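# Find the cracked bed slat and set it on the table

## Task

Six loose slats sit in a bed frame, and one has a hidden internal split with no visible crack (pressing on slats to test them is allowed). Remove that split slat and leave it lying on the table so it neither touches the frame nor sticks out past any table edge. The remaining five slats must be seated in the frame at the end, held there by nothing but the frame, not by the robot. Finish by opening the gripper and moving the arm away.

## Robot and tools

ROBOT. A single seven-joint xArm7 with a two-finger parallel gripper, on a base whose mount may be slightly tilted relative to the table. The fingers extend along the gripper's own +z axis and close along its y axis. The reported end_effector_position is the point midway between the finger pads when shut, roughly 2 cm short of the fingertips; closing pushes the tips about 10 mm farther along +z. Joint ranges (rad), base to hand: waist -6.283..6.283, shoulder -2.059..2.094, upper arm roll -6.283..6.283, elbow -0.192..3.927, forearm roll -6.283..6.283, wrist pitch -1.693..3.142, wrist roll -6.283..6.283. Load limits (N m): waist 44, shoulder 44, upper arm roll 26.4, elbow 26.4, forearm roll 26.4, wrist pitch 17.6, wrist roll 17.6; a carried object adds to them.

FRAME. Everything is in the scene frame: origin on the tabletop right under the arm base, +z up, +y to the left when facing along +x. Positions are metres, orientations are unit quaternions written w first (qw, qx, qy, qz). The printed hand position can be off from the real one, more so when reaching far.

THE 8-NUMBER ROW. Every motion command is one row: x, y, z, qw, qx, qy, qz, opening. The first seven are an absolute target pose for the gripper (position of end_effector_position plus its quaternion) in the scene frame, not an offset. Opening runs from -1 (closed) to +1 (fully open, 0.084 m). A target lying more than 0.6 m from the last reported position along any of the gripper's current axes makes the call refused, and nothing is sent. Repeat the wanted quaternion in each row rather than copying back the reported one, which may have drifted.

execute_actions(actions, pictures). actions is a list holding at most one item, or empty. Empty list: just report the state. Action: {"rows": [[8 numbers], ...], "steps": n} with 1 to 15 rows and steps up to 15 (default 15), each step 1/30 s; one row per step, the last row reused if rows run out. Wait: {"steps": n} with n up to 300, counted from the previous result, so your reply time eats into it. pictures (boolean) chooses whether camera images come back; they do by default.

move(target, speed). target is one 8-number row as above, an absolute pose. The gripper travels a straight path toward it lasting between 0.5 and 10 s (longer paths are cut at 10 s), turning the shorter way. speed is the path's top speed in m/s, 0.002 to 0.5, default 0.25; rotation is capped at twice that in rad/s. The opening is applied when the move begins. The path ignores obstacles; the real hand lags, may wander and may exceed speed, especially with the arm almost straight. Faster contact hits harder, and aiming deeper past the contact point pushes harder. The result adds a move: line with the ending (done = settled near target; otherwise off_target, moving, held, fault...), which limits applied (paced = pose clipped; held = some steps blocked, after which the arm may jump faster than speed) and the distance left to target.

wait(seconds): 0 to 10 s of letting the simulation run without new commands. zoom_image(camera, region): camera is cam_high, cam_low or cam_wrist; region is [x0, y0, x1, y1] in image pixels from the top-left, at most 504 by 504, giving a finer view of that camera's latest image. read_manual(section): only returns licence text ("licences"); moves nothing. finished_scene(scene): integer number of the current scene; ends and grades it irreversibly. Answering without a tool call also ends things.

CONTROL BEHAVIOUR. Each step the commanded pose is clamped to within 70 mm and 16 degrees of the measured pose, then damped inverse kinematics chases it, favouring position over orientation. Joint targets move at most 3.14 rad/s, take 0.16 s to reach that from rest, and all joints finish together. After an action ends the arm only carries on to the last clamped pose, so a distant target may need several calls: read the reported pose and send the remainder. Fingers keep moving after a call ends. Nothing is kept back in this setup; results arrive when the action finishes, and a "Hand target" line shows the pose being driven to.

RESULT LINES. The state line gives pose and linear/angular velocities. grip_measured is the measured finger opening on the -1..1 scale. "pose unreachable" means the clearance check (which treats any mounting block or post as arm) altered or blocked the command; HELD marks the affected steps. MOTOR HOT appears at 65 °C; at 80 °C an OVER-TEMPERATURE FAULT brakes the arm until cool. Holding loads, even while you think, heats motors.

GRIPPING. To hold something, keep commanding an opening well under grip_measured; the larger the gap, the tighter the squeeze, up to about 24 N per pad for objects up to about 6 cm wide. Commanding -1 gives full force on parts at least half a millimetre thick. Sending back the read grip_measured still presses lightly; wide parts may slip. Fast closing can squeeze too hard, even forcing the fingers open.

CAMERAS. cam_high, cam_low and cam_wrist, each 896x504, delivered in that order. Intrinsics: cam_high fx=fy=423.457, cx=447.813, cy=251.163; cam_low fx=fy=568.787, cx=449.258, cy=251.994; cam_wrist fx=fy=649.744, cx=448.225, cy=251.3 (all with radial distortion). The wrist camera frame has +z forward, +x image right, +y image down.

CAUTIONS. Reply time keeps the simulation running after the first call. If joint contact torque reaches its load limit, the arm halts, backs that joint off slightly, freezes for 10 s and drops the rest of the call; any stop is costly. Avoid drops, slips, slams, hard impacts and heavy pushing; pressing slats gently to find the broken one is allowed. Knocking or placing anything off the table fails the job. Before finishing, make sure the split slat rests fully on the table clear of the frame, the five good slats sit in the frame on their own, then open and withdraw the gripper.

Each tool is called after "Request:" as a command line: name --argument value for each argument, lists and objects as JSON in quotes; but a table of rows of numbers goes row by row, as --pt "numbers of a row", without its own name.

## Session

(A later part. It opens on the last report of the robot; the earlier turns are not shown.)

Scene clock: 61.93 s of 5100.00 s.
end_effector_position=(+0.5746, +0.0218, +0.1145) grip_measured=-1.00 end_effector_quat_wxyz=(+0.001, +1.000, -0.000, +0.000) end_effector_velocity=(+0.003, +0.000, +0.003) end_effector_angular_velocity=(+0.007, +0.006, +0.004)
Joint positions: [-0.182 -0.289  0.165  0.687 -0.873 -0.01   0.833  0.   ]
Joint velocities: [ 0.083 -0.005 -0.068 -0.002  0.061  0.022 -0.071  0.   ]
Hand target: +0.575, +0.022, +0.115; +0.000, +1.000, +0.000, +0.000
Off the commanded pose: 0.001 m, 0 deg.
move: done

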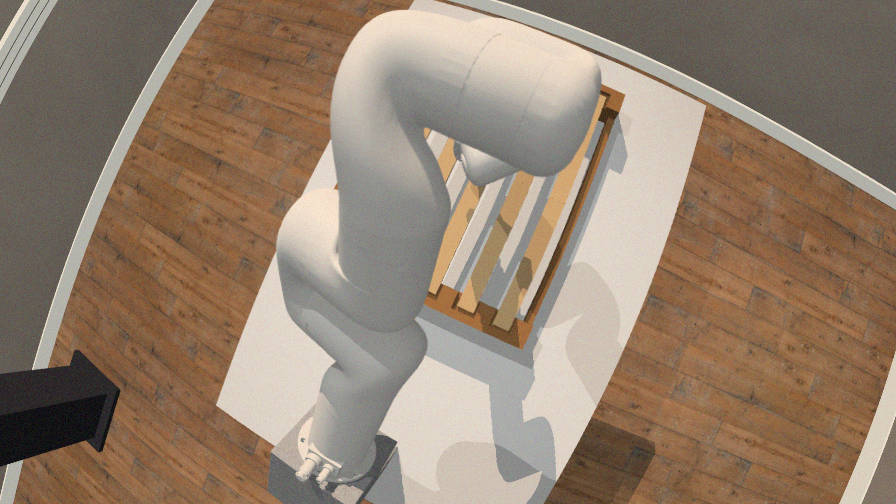

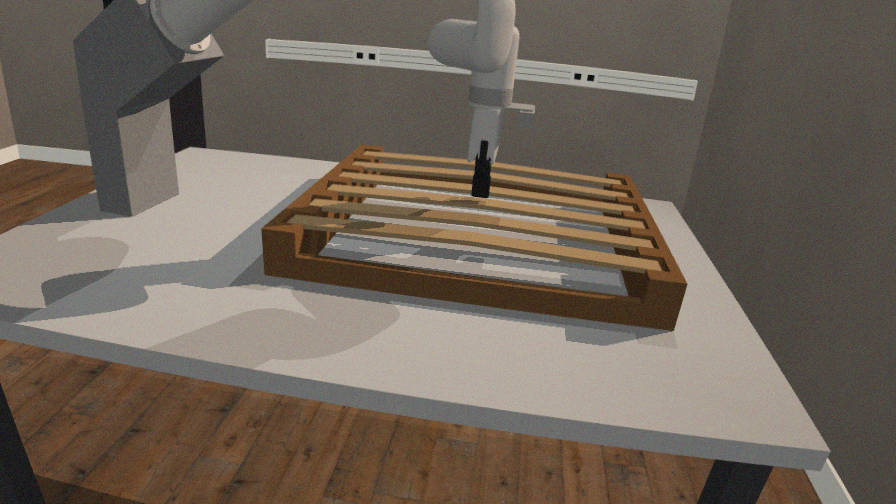

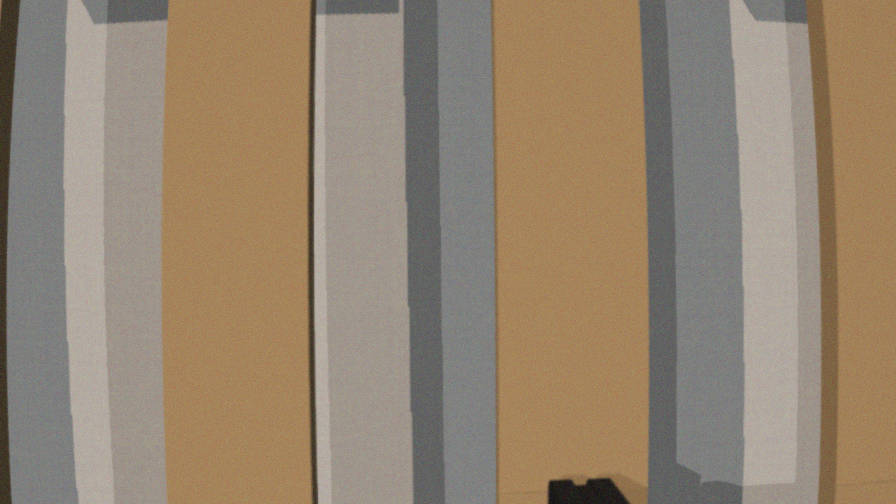

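Request:
execute_actions --actions '[{"rows":[[0.575,0.035,0.113,0,1,0,0,-1],[0.575,0.05,0.113,0,1,0,0,-1],[0.575,0.065,0.113,0,1,0,0,-1],[0.575,0.08,0.113,0,1,0,0,-1],[0.575,0.095,0.113,0,1,0,0,-1],[0.575,0.106,0.113,0,1,0,0,-1]]}]' --pictures false

Request:
move --target '[0.575,0.106,0.088,0,1,0,0,-1]' --speed 0.02

Request:
execute_actions --actions '[{"rows":[[0.575,0.106,0.115,0,1,0,0,-1]]}]' --pictures false

Request:
move --target '[0.575,0.19,0.113,0,1,0,0,-1]'

Request:
move --target '[0.575,0.19,0.088,0,1,0,0,-1]' --speed 0.02

Request:
execute_actions --actions '[{"rows":[[0.575,0.19,0.115,0,1,0,0,-1]]}]' --pictures false

Request:
move --target '[0.575,0.282,0.113,0,1,0,0,-1]'

Request:
move --target '[0.575,0.282,0.088,0,1,0,0,-1]' --speed 0.02

Request:
execute_actions --actions '[{"rows":[[0.575,0.282,0.115,0,1,0,0,-1]]}]' --pictures false

Scene clock: 82.23 s of 5100.00 s.
end_effector_position=(+0.5749, +0.1045, +0.1135) grip_measured=-1.00 end_effector_quat_wxyz=(-0.006, +1.000, +0.000, -0.009) end_effector_velocity=(-0.000, -0.009, -0.015) end_effector_angular_velocity=(-0.116, -0.063, -0.032)
Joint positions: [-0.233 -0.252  0.411  0.775 -0.991  0.124  1.099  0.   ]
Joint velocities: [-0.296  0.022  0.271  0.073 -0.465  0.042  0.519  0.   ]
Hand target: +0.575, +0.106, +0.113; -0.002, +1.000, +0.000, -0.005
Off the commanded pose: 0.002 m, 1 deg.
Steps of this call (steps 1 to 90: nothing new was sent; then 16.80 s passed at rest; steps 91 to 105: all 15 steps of this action). Readings (end_effector_position):
91: (+0.5750, +0.0220, +0.1149)
92: (+0.5750, +0.0227, +0.1147)
94: (+0.5747, +0.0319, +0.1139)
98: (+0.5734, +0.0815, +0.1166)
105: the state above

Scene clock: 84.00 s of 5100.00 s.
end_effector_position=(+0.5749, +0.1061, +0.0881) grip_measured=-1.00 end_effector_quat_wxyz=(-0.000, +1.000, +0.000, -0.000) end_effector_velocity=(-0.000, -0.001, -0.001) end_effector_angular_velocity=(-0.003, -0.003, -0.003)
Joint positions: [-0.352 -0.155  0.517  0.863 -1.269  0.131  1.353  0.   ]
Joint velocities: [-0.009  0.004  0.006  0.004 -0.025  0.001  0.025  0.   ]
Hand target: +0.575, +0.106, +0.088; -0.000, +1.000, -0.000, -0.000
Off the commanded pose: 0.000 m, 0 deg.
move: done

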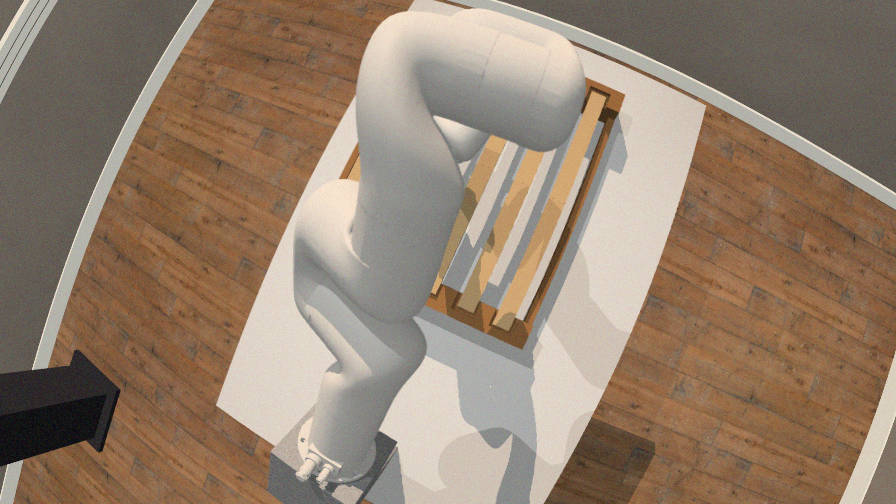

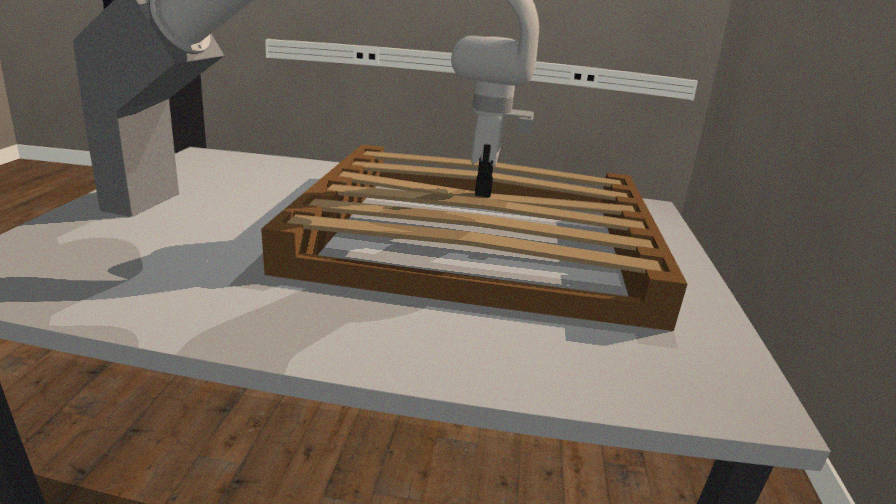

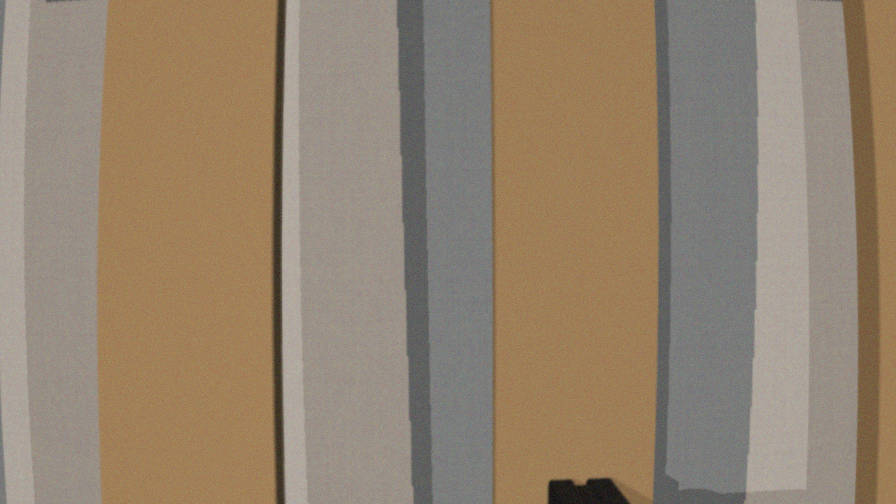

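Scene clock: 84.50 s of 5100.00 s.
end_effector_position=(+0.5749, +0.1058, +0.1146) grip_measured=-1.00 end_effector_quat_wxyz=(+0.000, +1.000, -0.000, +0.002) end_effector_velocity=(+0.001, +0.001, +0.002) end_effector_angular_velocity=(+0.005, +0.028, +0.005)
Joint positions: [-0.288 -0.261  0.463  0.779 -1.083  0.119  1.201  0.   ]
Joint velocities: [ 0.083 -0.    -0.063 -0.008  0.141  0.029 -0.145  0.   ]
Hand target: +0.575, +0.106, +0.115; +0.000, +1.000, -0.000, +0.001
Off the commanded pose: 0.000 m, 0 deg.
Steps of this call (steps 1 to 15: all 15 steps of this action). Readings (end_effector_position):
1: (+0.5749, +0.1061, +0.0881)
2: (+0.5748, +0.1060, +0.0890)
4: (+0.5746, +0.1057, +0.0981)
8: (+0.5764, +0.1067, +0.1123)
15: the state above

Scene clock: 85.60 s of 5100.00 s.
end_effector_position=(+0.5748, +0.1894, +0.1128) grip_measured=-1.00 end_effector_quat_wxyz=(+0.000, +1.000, -0.000, -0.001) end_effector_velocity=(+0.001, +0.007, +0.002) end_effector_angular_velocity=(+0.004, -0.009, +0.004)
Joint positions: [-0.253 -0.15   0.654  0.914 -1.185  0.332  1.41   0.   ]
Joint velocities: [ 0.003  0.004  0.012  0.007 -0.022  0.009  0.024  0.   ]
Hand target: +0.575, +0.190, +0.113; -0.000, +1.000, -0.000, -0.001
Off the commanded pose: 0.001 m, 0 deg.
move: done

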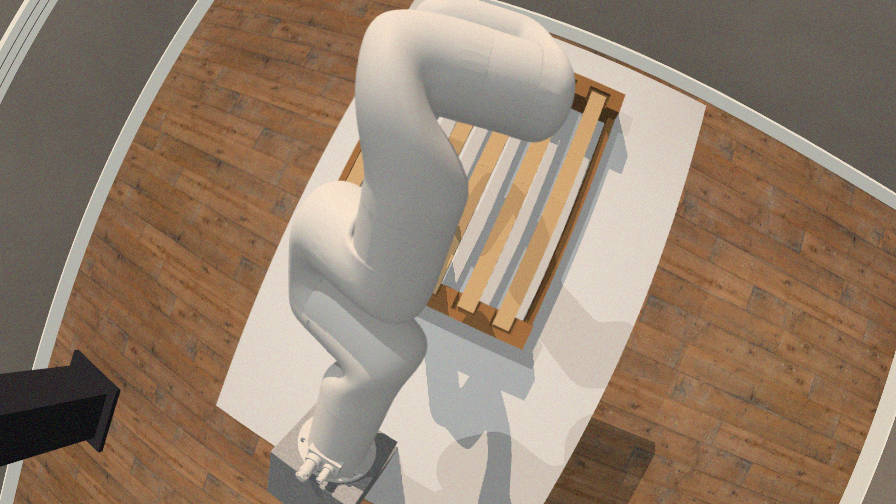

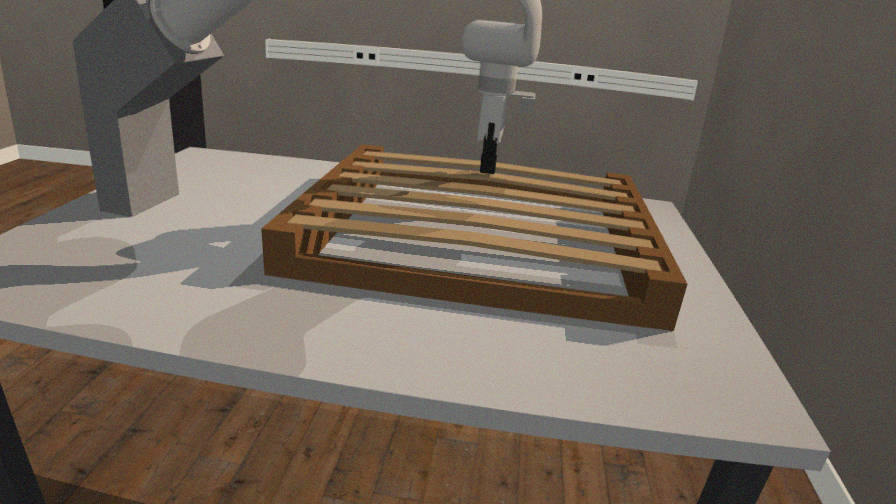

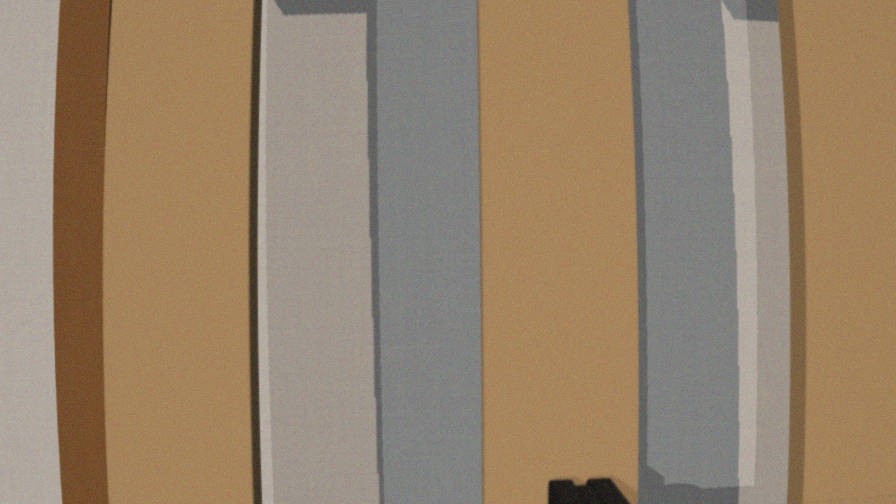

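Scene clock: 87.10 s of 5100.00 s.
end_effector_position=(+0.5769, +0.1931, +0.0917) grip_measured=-1.00 end_effector_quat_wxyz=(-0.002, +1.000, +0.003, +0.004) end_effector_velocity=(+0.001, -0.001, -0.000) end_effector_angular_velocity=(-0.005, -0.004, +0.003)
Joint positions: [-0.276 -0.056  0.683  0.975 -1.322  0.357  1.501  0.   ]
Joint velocities: [-0.012  0.     0.012  0.002 -0.009  0.004  0.006  0.   ]
Hand target: +0.575, +0.190, +0.088; +0.000, +1.000, +0.000, -0.000
Off the commanded pose: 0.005 m, 1 deg.
move: off_target

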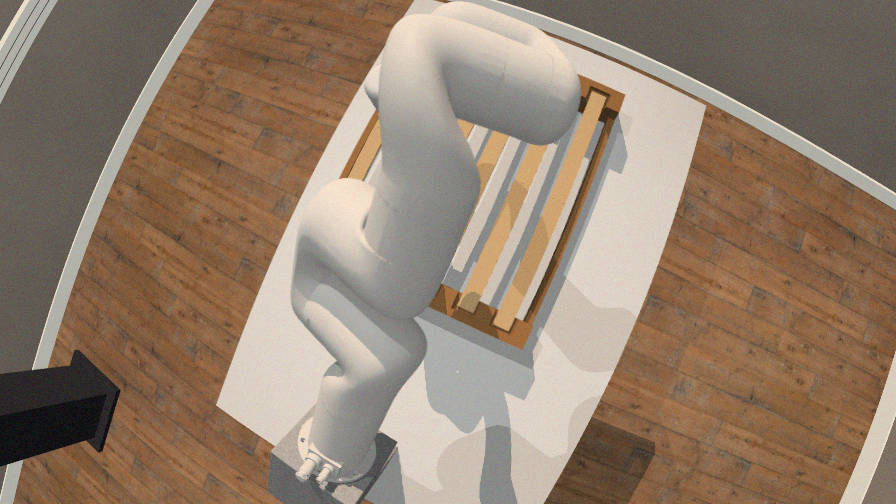

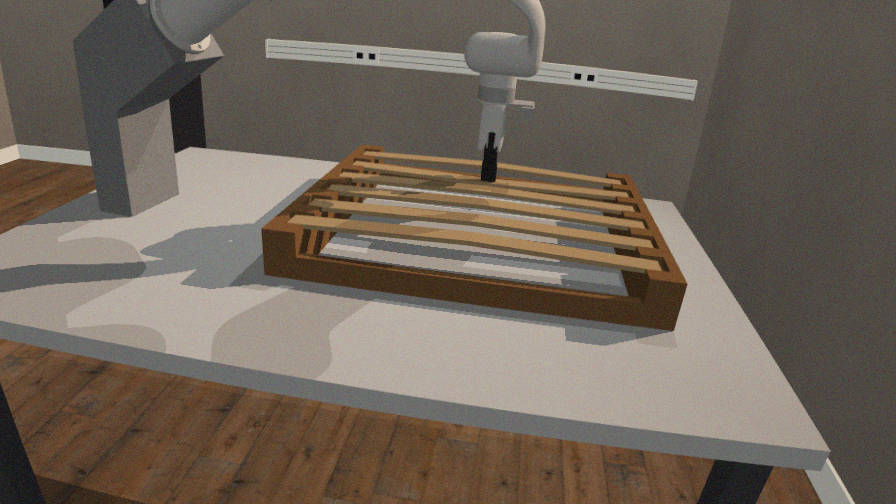

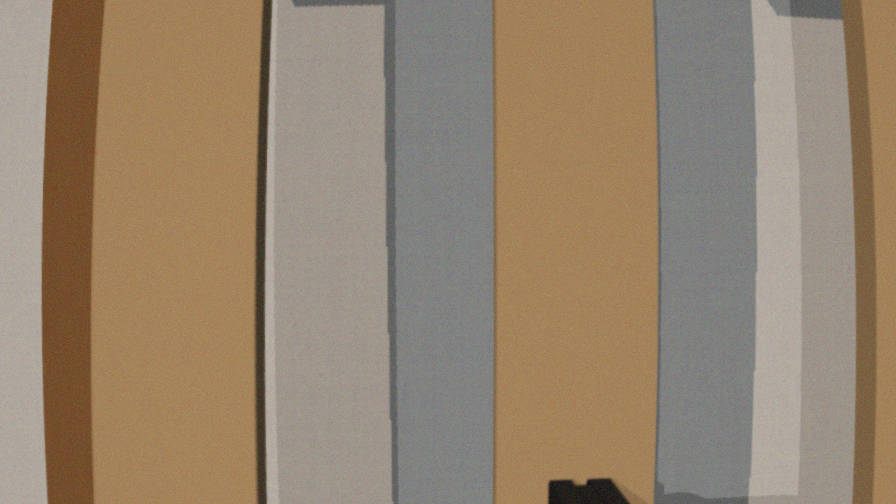

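Scene clock: 87.60 s of 5100.00 s.
end_effector_position=(+0.5738, +0.1865, +0.1126) grip_measured=-1.00 end_effector_quat_wxyz=(+0.003, +1.000, -0.002, -0.002) end_effector_velocity=(+0.009, +0.029, +0.019) end_effector_angular_velocity=(+0.051, -0.025, +0.031)
Joint positions: [-0.261 -0.155  0.658  0.908 -1.18   0.331  1.408  0.   ]
Joint velocities: [ 0.034 -0.025  0.014  0.007  0.037 -0.014 -0.036  0.   ]
Hand target: +0.575, +0.190, +0.115; -0.000, +1.000, -0.000, +0.000
Off the commanded pose: 0.004 m, 0 deg.
Steps of this call (steps 1 to 15: all 15 steps of this action). Readings (end_effector_position):
1: (+0.5769, +0.1931, +0.0917)
2: (+0.5768, +0.1931, +0.0926)
4: (+0.5768, +0.1927, +0.1008)
8: (+0.5739, +0.1805, +0.1071)
15: the state above

Scene clock: 88.83 s of 5100.00 s.
end_effector_position=(+0.5747, +0.2814, +0.1126) grip_measured=-1.00 end_effector_quat_wxyz=(+0.001, +1.000, -0.000, -0.001) end_effector_velocity=(+0.000, +0.005, +0.002) end_effector_angular_velocity=(+0.002, -0.004, +0.003)
Joint positions: [-0.152  0.075  0.825  1.111 -1.307  0.638  1.558  0.   ]
Joint velocities: [ 0.009  0.006  0.006  0.007 -0.006  0.013  0.005  0.   ]
Hand target: +0.575, +0.282, +0.113; +0.000, +1.000, +0.000, -0.001
Off the commanded pose: 0.001 m, 0 deg.
move: done

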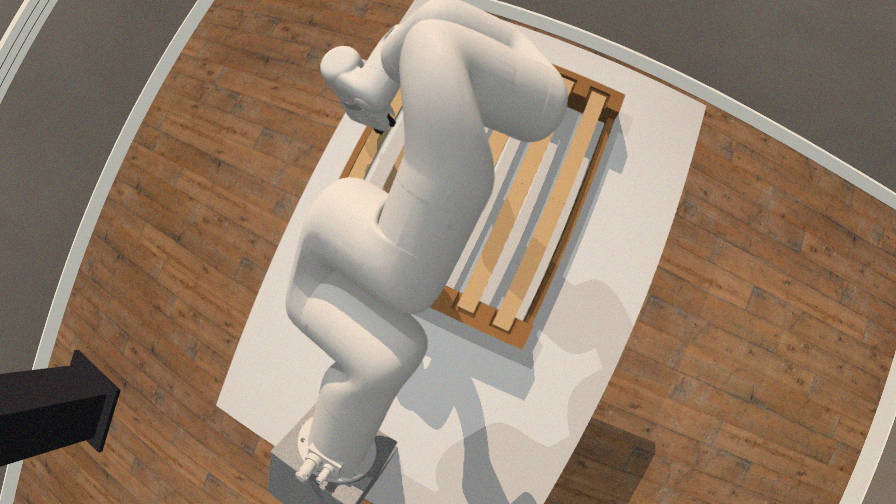

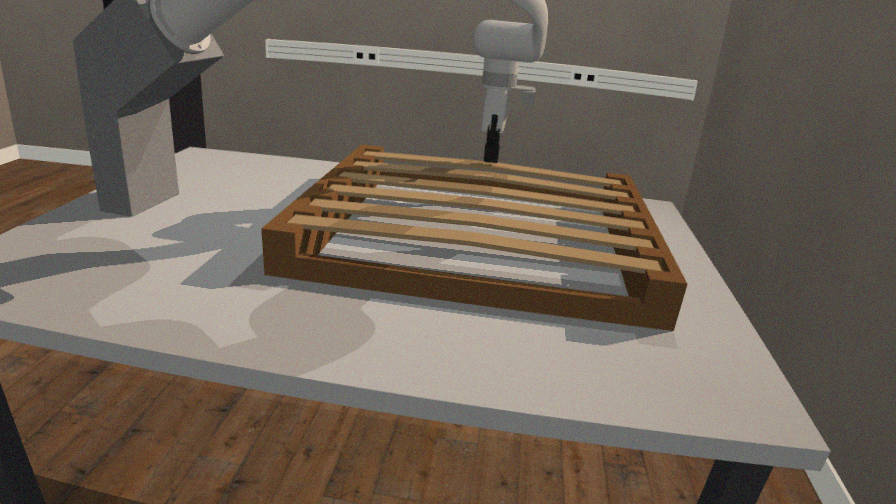

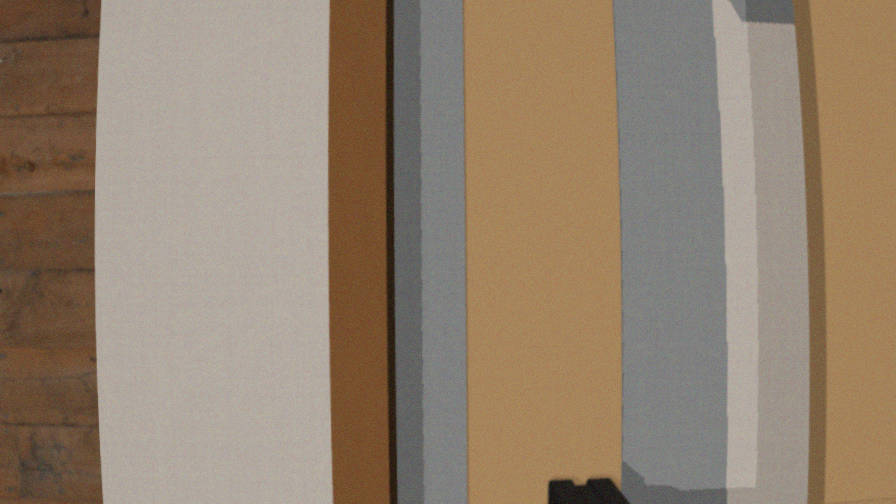

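Scene clock: 90.33 s of 5100.00 s.
end_effector_position=(+0.5761, +0.2860, +0.0919) grip_measured=-1.00 end_effector_quat_wxyz=(-0.003, +1.000, +0.002, +0.003) end_effector_velocity=(+0.000, +0.000, +0.000) end_effector_angular_velocity=(-0.001, -0.003, +0.004)
Joint positions: [-0.142  0.165  0.822  1.16  -1.399  0.661  1.595  0.   ]
Joint velocities: [-0.015  0.004  0.019  0.001 -0.009  0.006  0.002  0.   ]
Hand target: +0.575, +0.282, +0.088; +0.000, +1.000, +0.000, -0.000
Off the commanded pose: 0.006 m, 1 deg.
move: off_target

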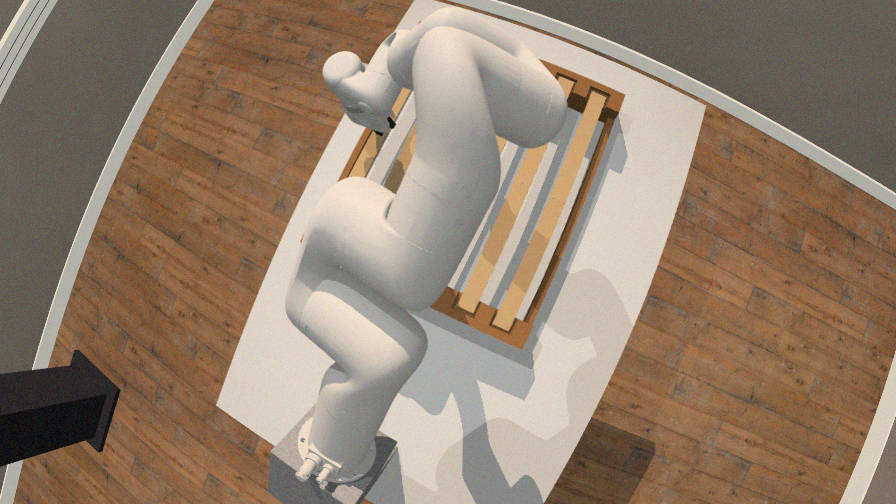

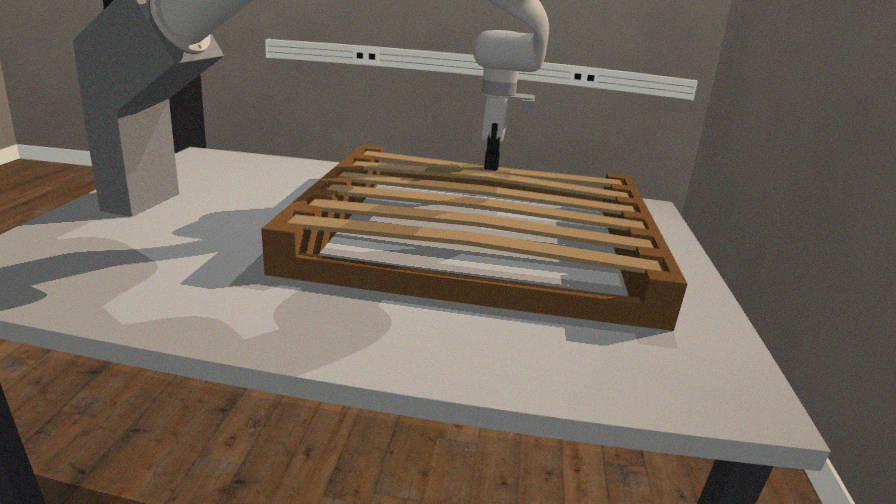

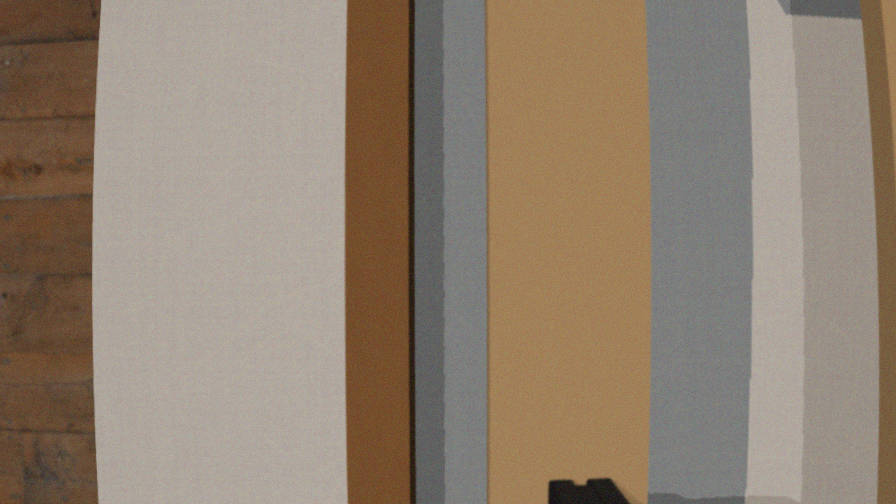

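Scene clock: 90.83 s of 5100.00 s.
end_effector_position=(+0.5742, +0.2795, +0.1127) grip_measured=-1.00 end_effector_quat_wxyz=(+0.002, +1.000, -0.001, -0.002) end_effector_velocity=(+0.006, +0.022, +0.019) end_effector_angular_velocity=(+0.041, -0.023, +0.017)
Joint positions: [-0.159  0.071  0.828  1.107 -1.302  0.637  1.557  0.   ]
Joint velocities: [ 0.016 -0.025  0.019  0.004  0.014 -0.015 -0.01   0.   ]
Hand target: +0.575, +0.282, +0.115; -0.000, +1.000, -0.000, +0.000
Off the commanded pose: 0.004 m, 0 deg.
Steps of this call (steps 1 to 15: all 15 steps of this action). Readings (end_effector_position):
1: (+0.5761, +0.2860, +0.0919)
2: (+0.5761, +0.2860, +0.0928)
4: (+0.5759, +0.2854, +0.1013)
8: (+0.5731, +0.2735, +0.1055)
15: the state above

Request:
move --target '[0.58,0.108,0.12,0,1,0,0,0.4]'

Request:
move --target '[0.58,0.108,0.082,0,1,0,0,0.4]' --speed 0.08

Request:
move --target '[0.58,0.108,0.082,0,1,0,0,-0.6]'

Request:
move --target '[0.58,0.108,0.16,0,1,0,0,-0.6]' --speed 0.08

Scene clock: 103.77 s of 5100.00 s.
end_effector_position=(+0.5807, +0.1084, +0.1203) grip_measured=+0.39 end_effector_quat_wxyz=(-0.000, +1.000, +0.000, +0.002) end_effector_velocity=(+0.000, -0.005, -0.000) end_effector_angular_velocity=(-0.003, +0.013, -0.003)
Joint positions: [-0.272 -0.277  0.46   0.777 -1.007  0.129  1.134  0.061]
Joint velocities: [ 0.033  0.001 -0.034 -0.004  0.055  0.012 -0.06   0.   ]
Hand target: +0.581, +0.108, +0.120; -0.000, +1.000, -0.000, +0.001
Off the commanded pose: 0.001 m, 0 deg.
After step 90, 8.67 s passed at rest.
move: done

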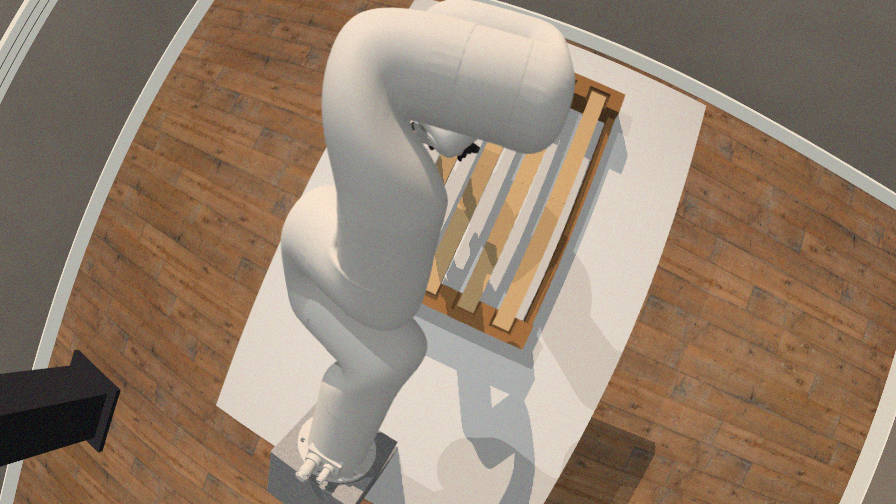

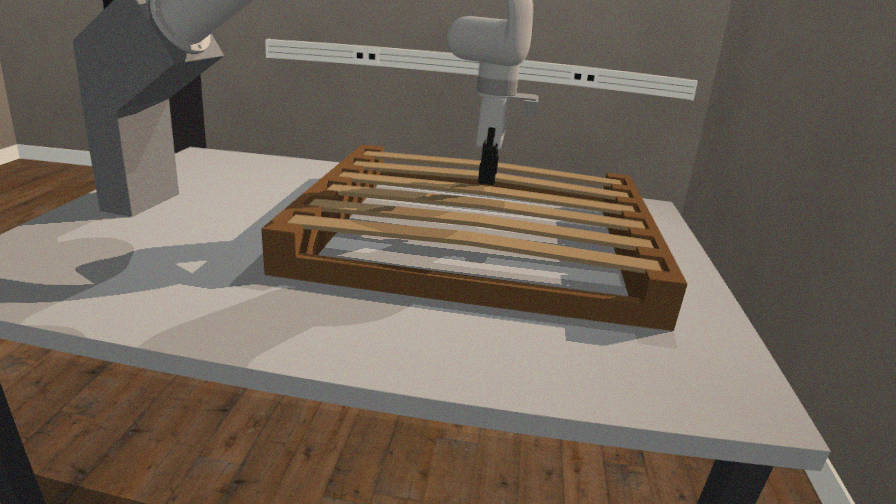

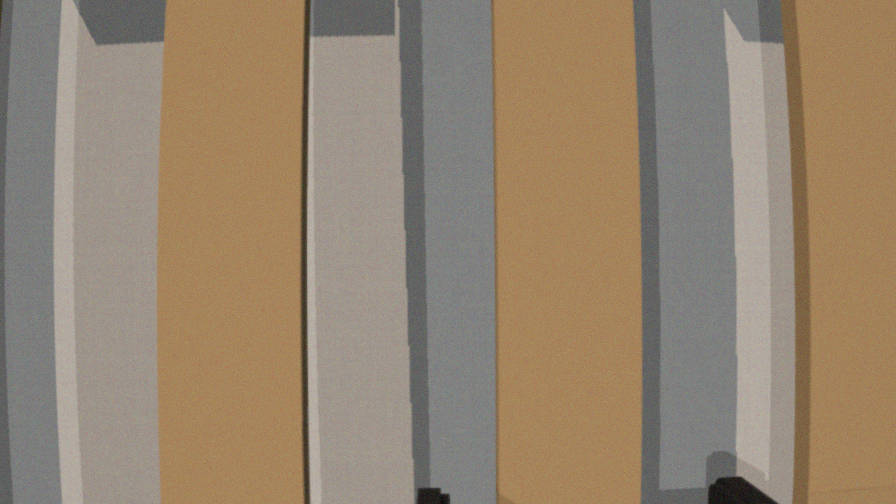

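Scene clock: 104.67 s of 5100.00 s.
end_effector_position=(+0.5799, +0.1081, +0.0821) grip_measured=+0.39 end_effector_quat_wxyz=(-0.000, +1.000, +0.000, -0.001) end_effector_velocity=(-0.000, +0.000, -0.001) end_effector_angular_velocity=(-0.003, -0.011, +0.001)
Joint positions: [-0.368 -0.127  0.539  0.892 -1.273  0.144  1.352  0.061]
Joint velocities: [-0.01   0.004  0.009  0.007 -0.063  0.001  0.06   0.   ]
Hand target: +0.580, +0.108, +0.082; +0.000, +1.000, +0.000, -0.000
Off the commanded pose: 0.000 m, 0 deg.
move: done

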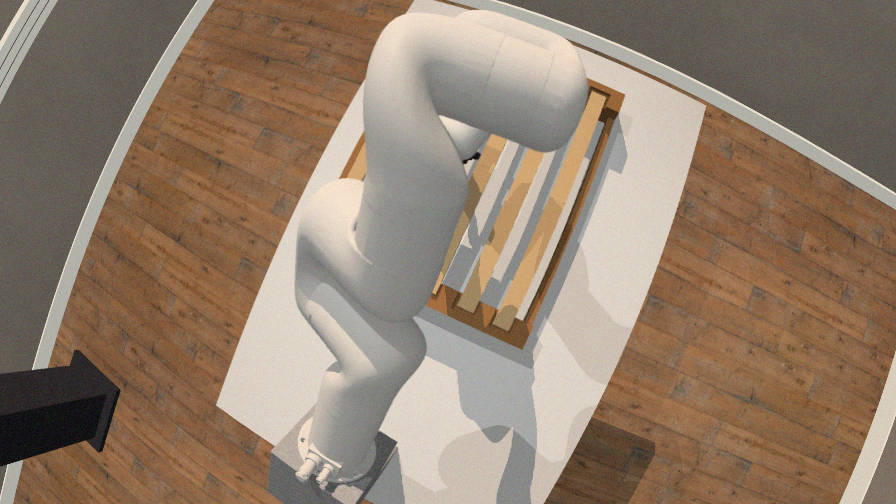

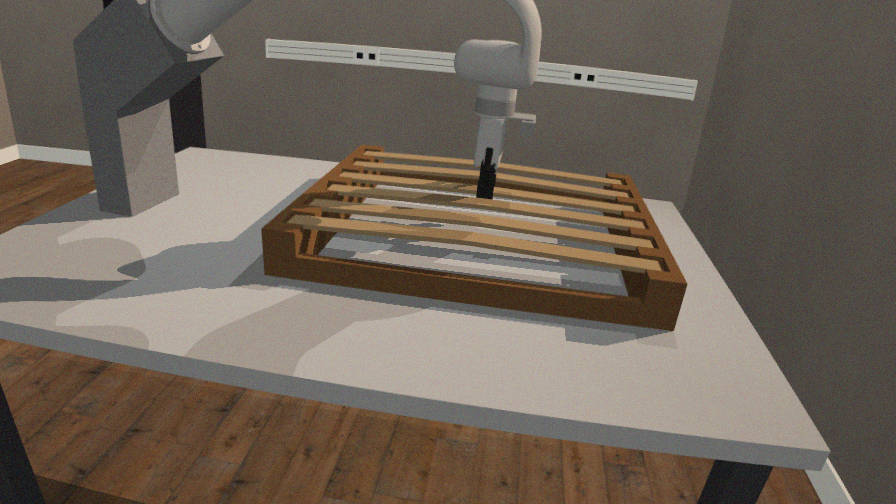

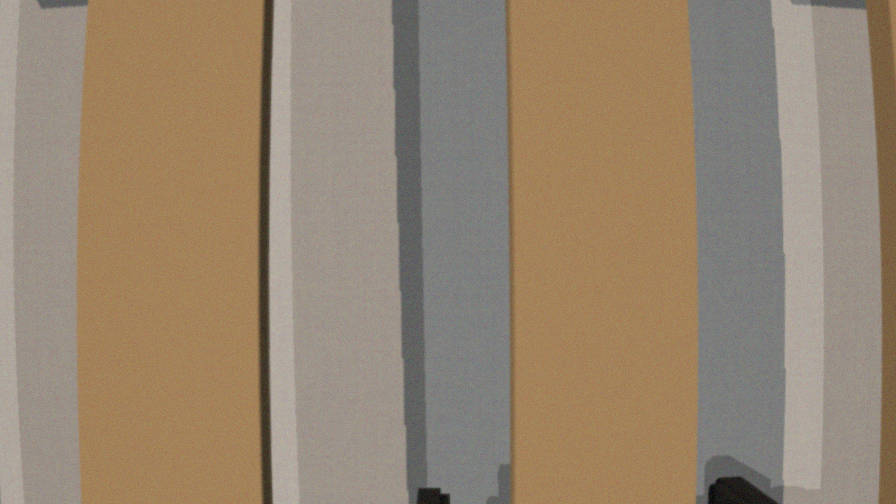

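Scene clock: 105.37 s of 5100.00 s.
end_effector_position=(+0.5799, +0.1080, +0.0820) grip_measured=-0.15 end_effector_quat_wxyz=(-0.000, +1.000, +0.000, -0.000) end_effector_velocity=(-0.001, +0.000, -0.000) end_effector_angular_velocity=(+0.001, +0.001, +0.001)
Joint positions: [-0.369 -0.126  0.54   0.893 -1.28   0.144  1.359  0.038]
Joint velocities: [-0.001  0.002  0.002  0.    -0.002 -0.001  0.001 -0.   ]
Hand target: +0.580, +0.108, +0.082; -0.000, +1.000, +0.000, -0.000
Off the commanded pose: 0.000 m, 0 deg.
move: done

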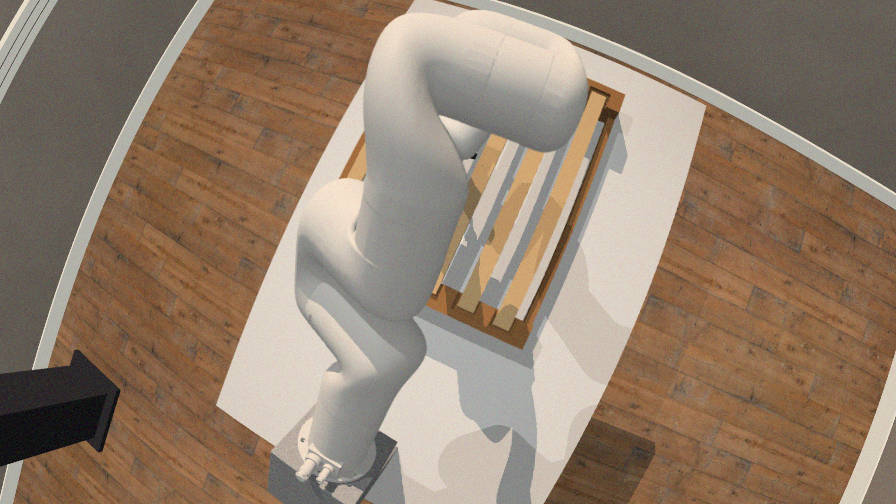

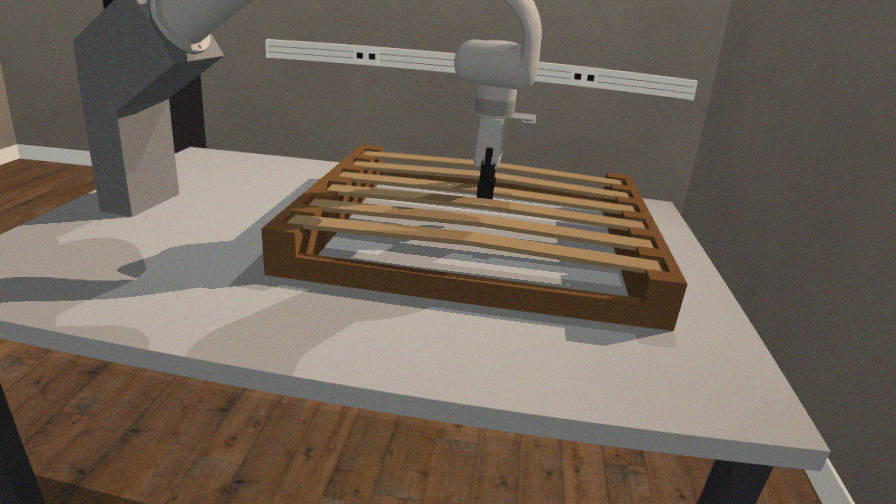

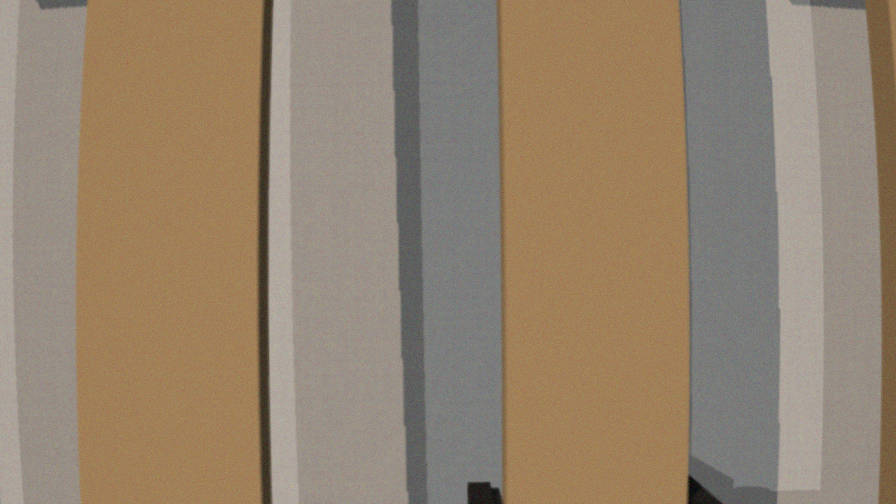

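Scene clock: 106.73 s of 5100.00 s.
end_effector_position=(+0.5802, +0.1079, +0.1598) grip_measured=-0.15 end_effector_quat_wxyz=(+0.000, +1.000, -0.000, +0.001) end_effector_velocity=(-0.000, -0.001, +0.001) end_effector_angular_velocity=(+0.000, +0.010, +0.001)
Joint positions: [-0.11  -0.415  0.347  0.686 -0.777  0.187  0.936  0.038]
Joint velocities: [ 0.024 -0.001 -0.02   0.     0.023  0.015 -0.027 -0.   ]
Hand target: +0.580, +0.108, +0.160; -0.000, +1.000, +0.000, +0.001
Off the commanded pose: 0.000 m, 0 deg.
move: done

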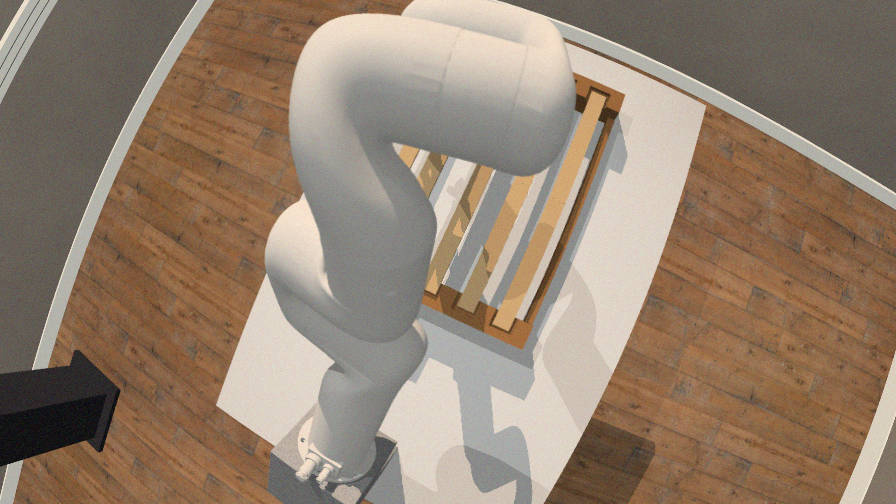

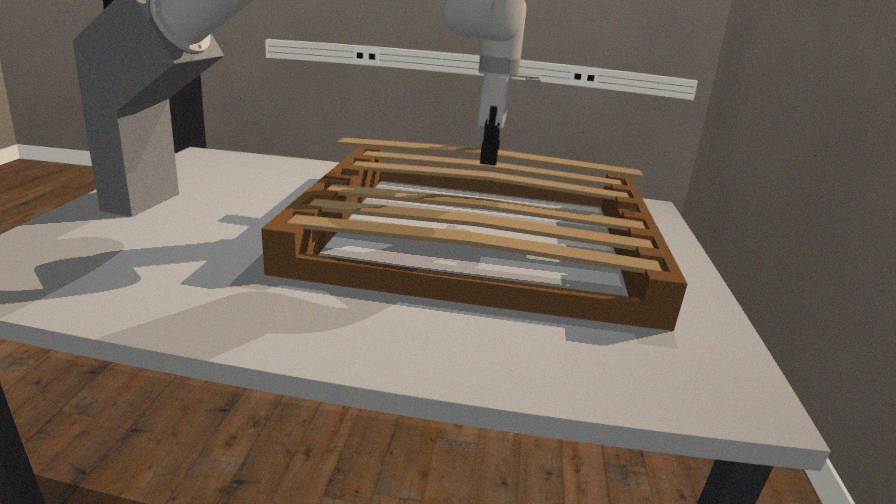

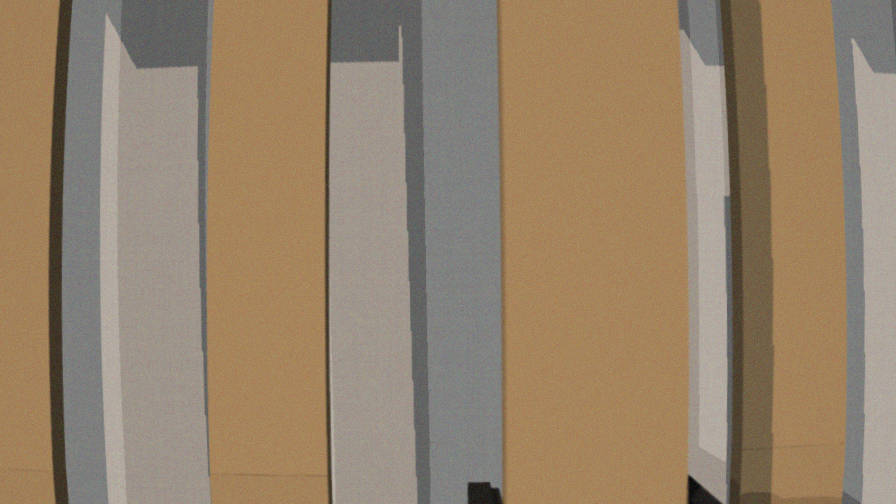

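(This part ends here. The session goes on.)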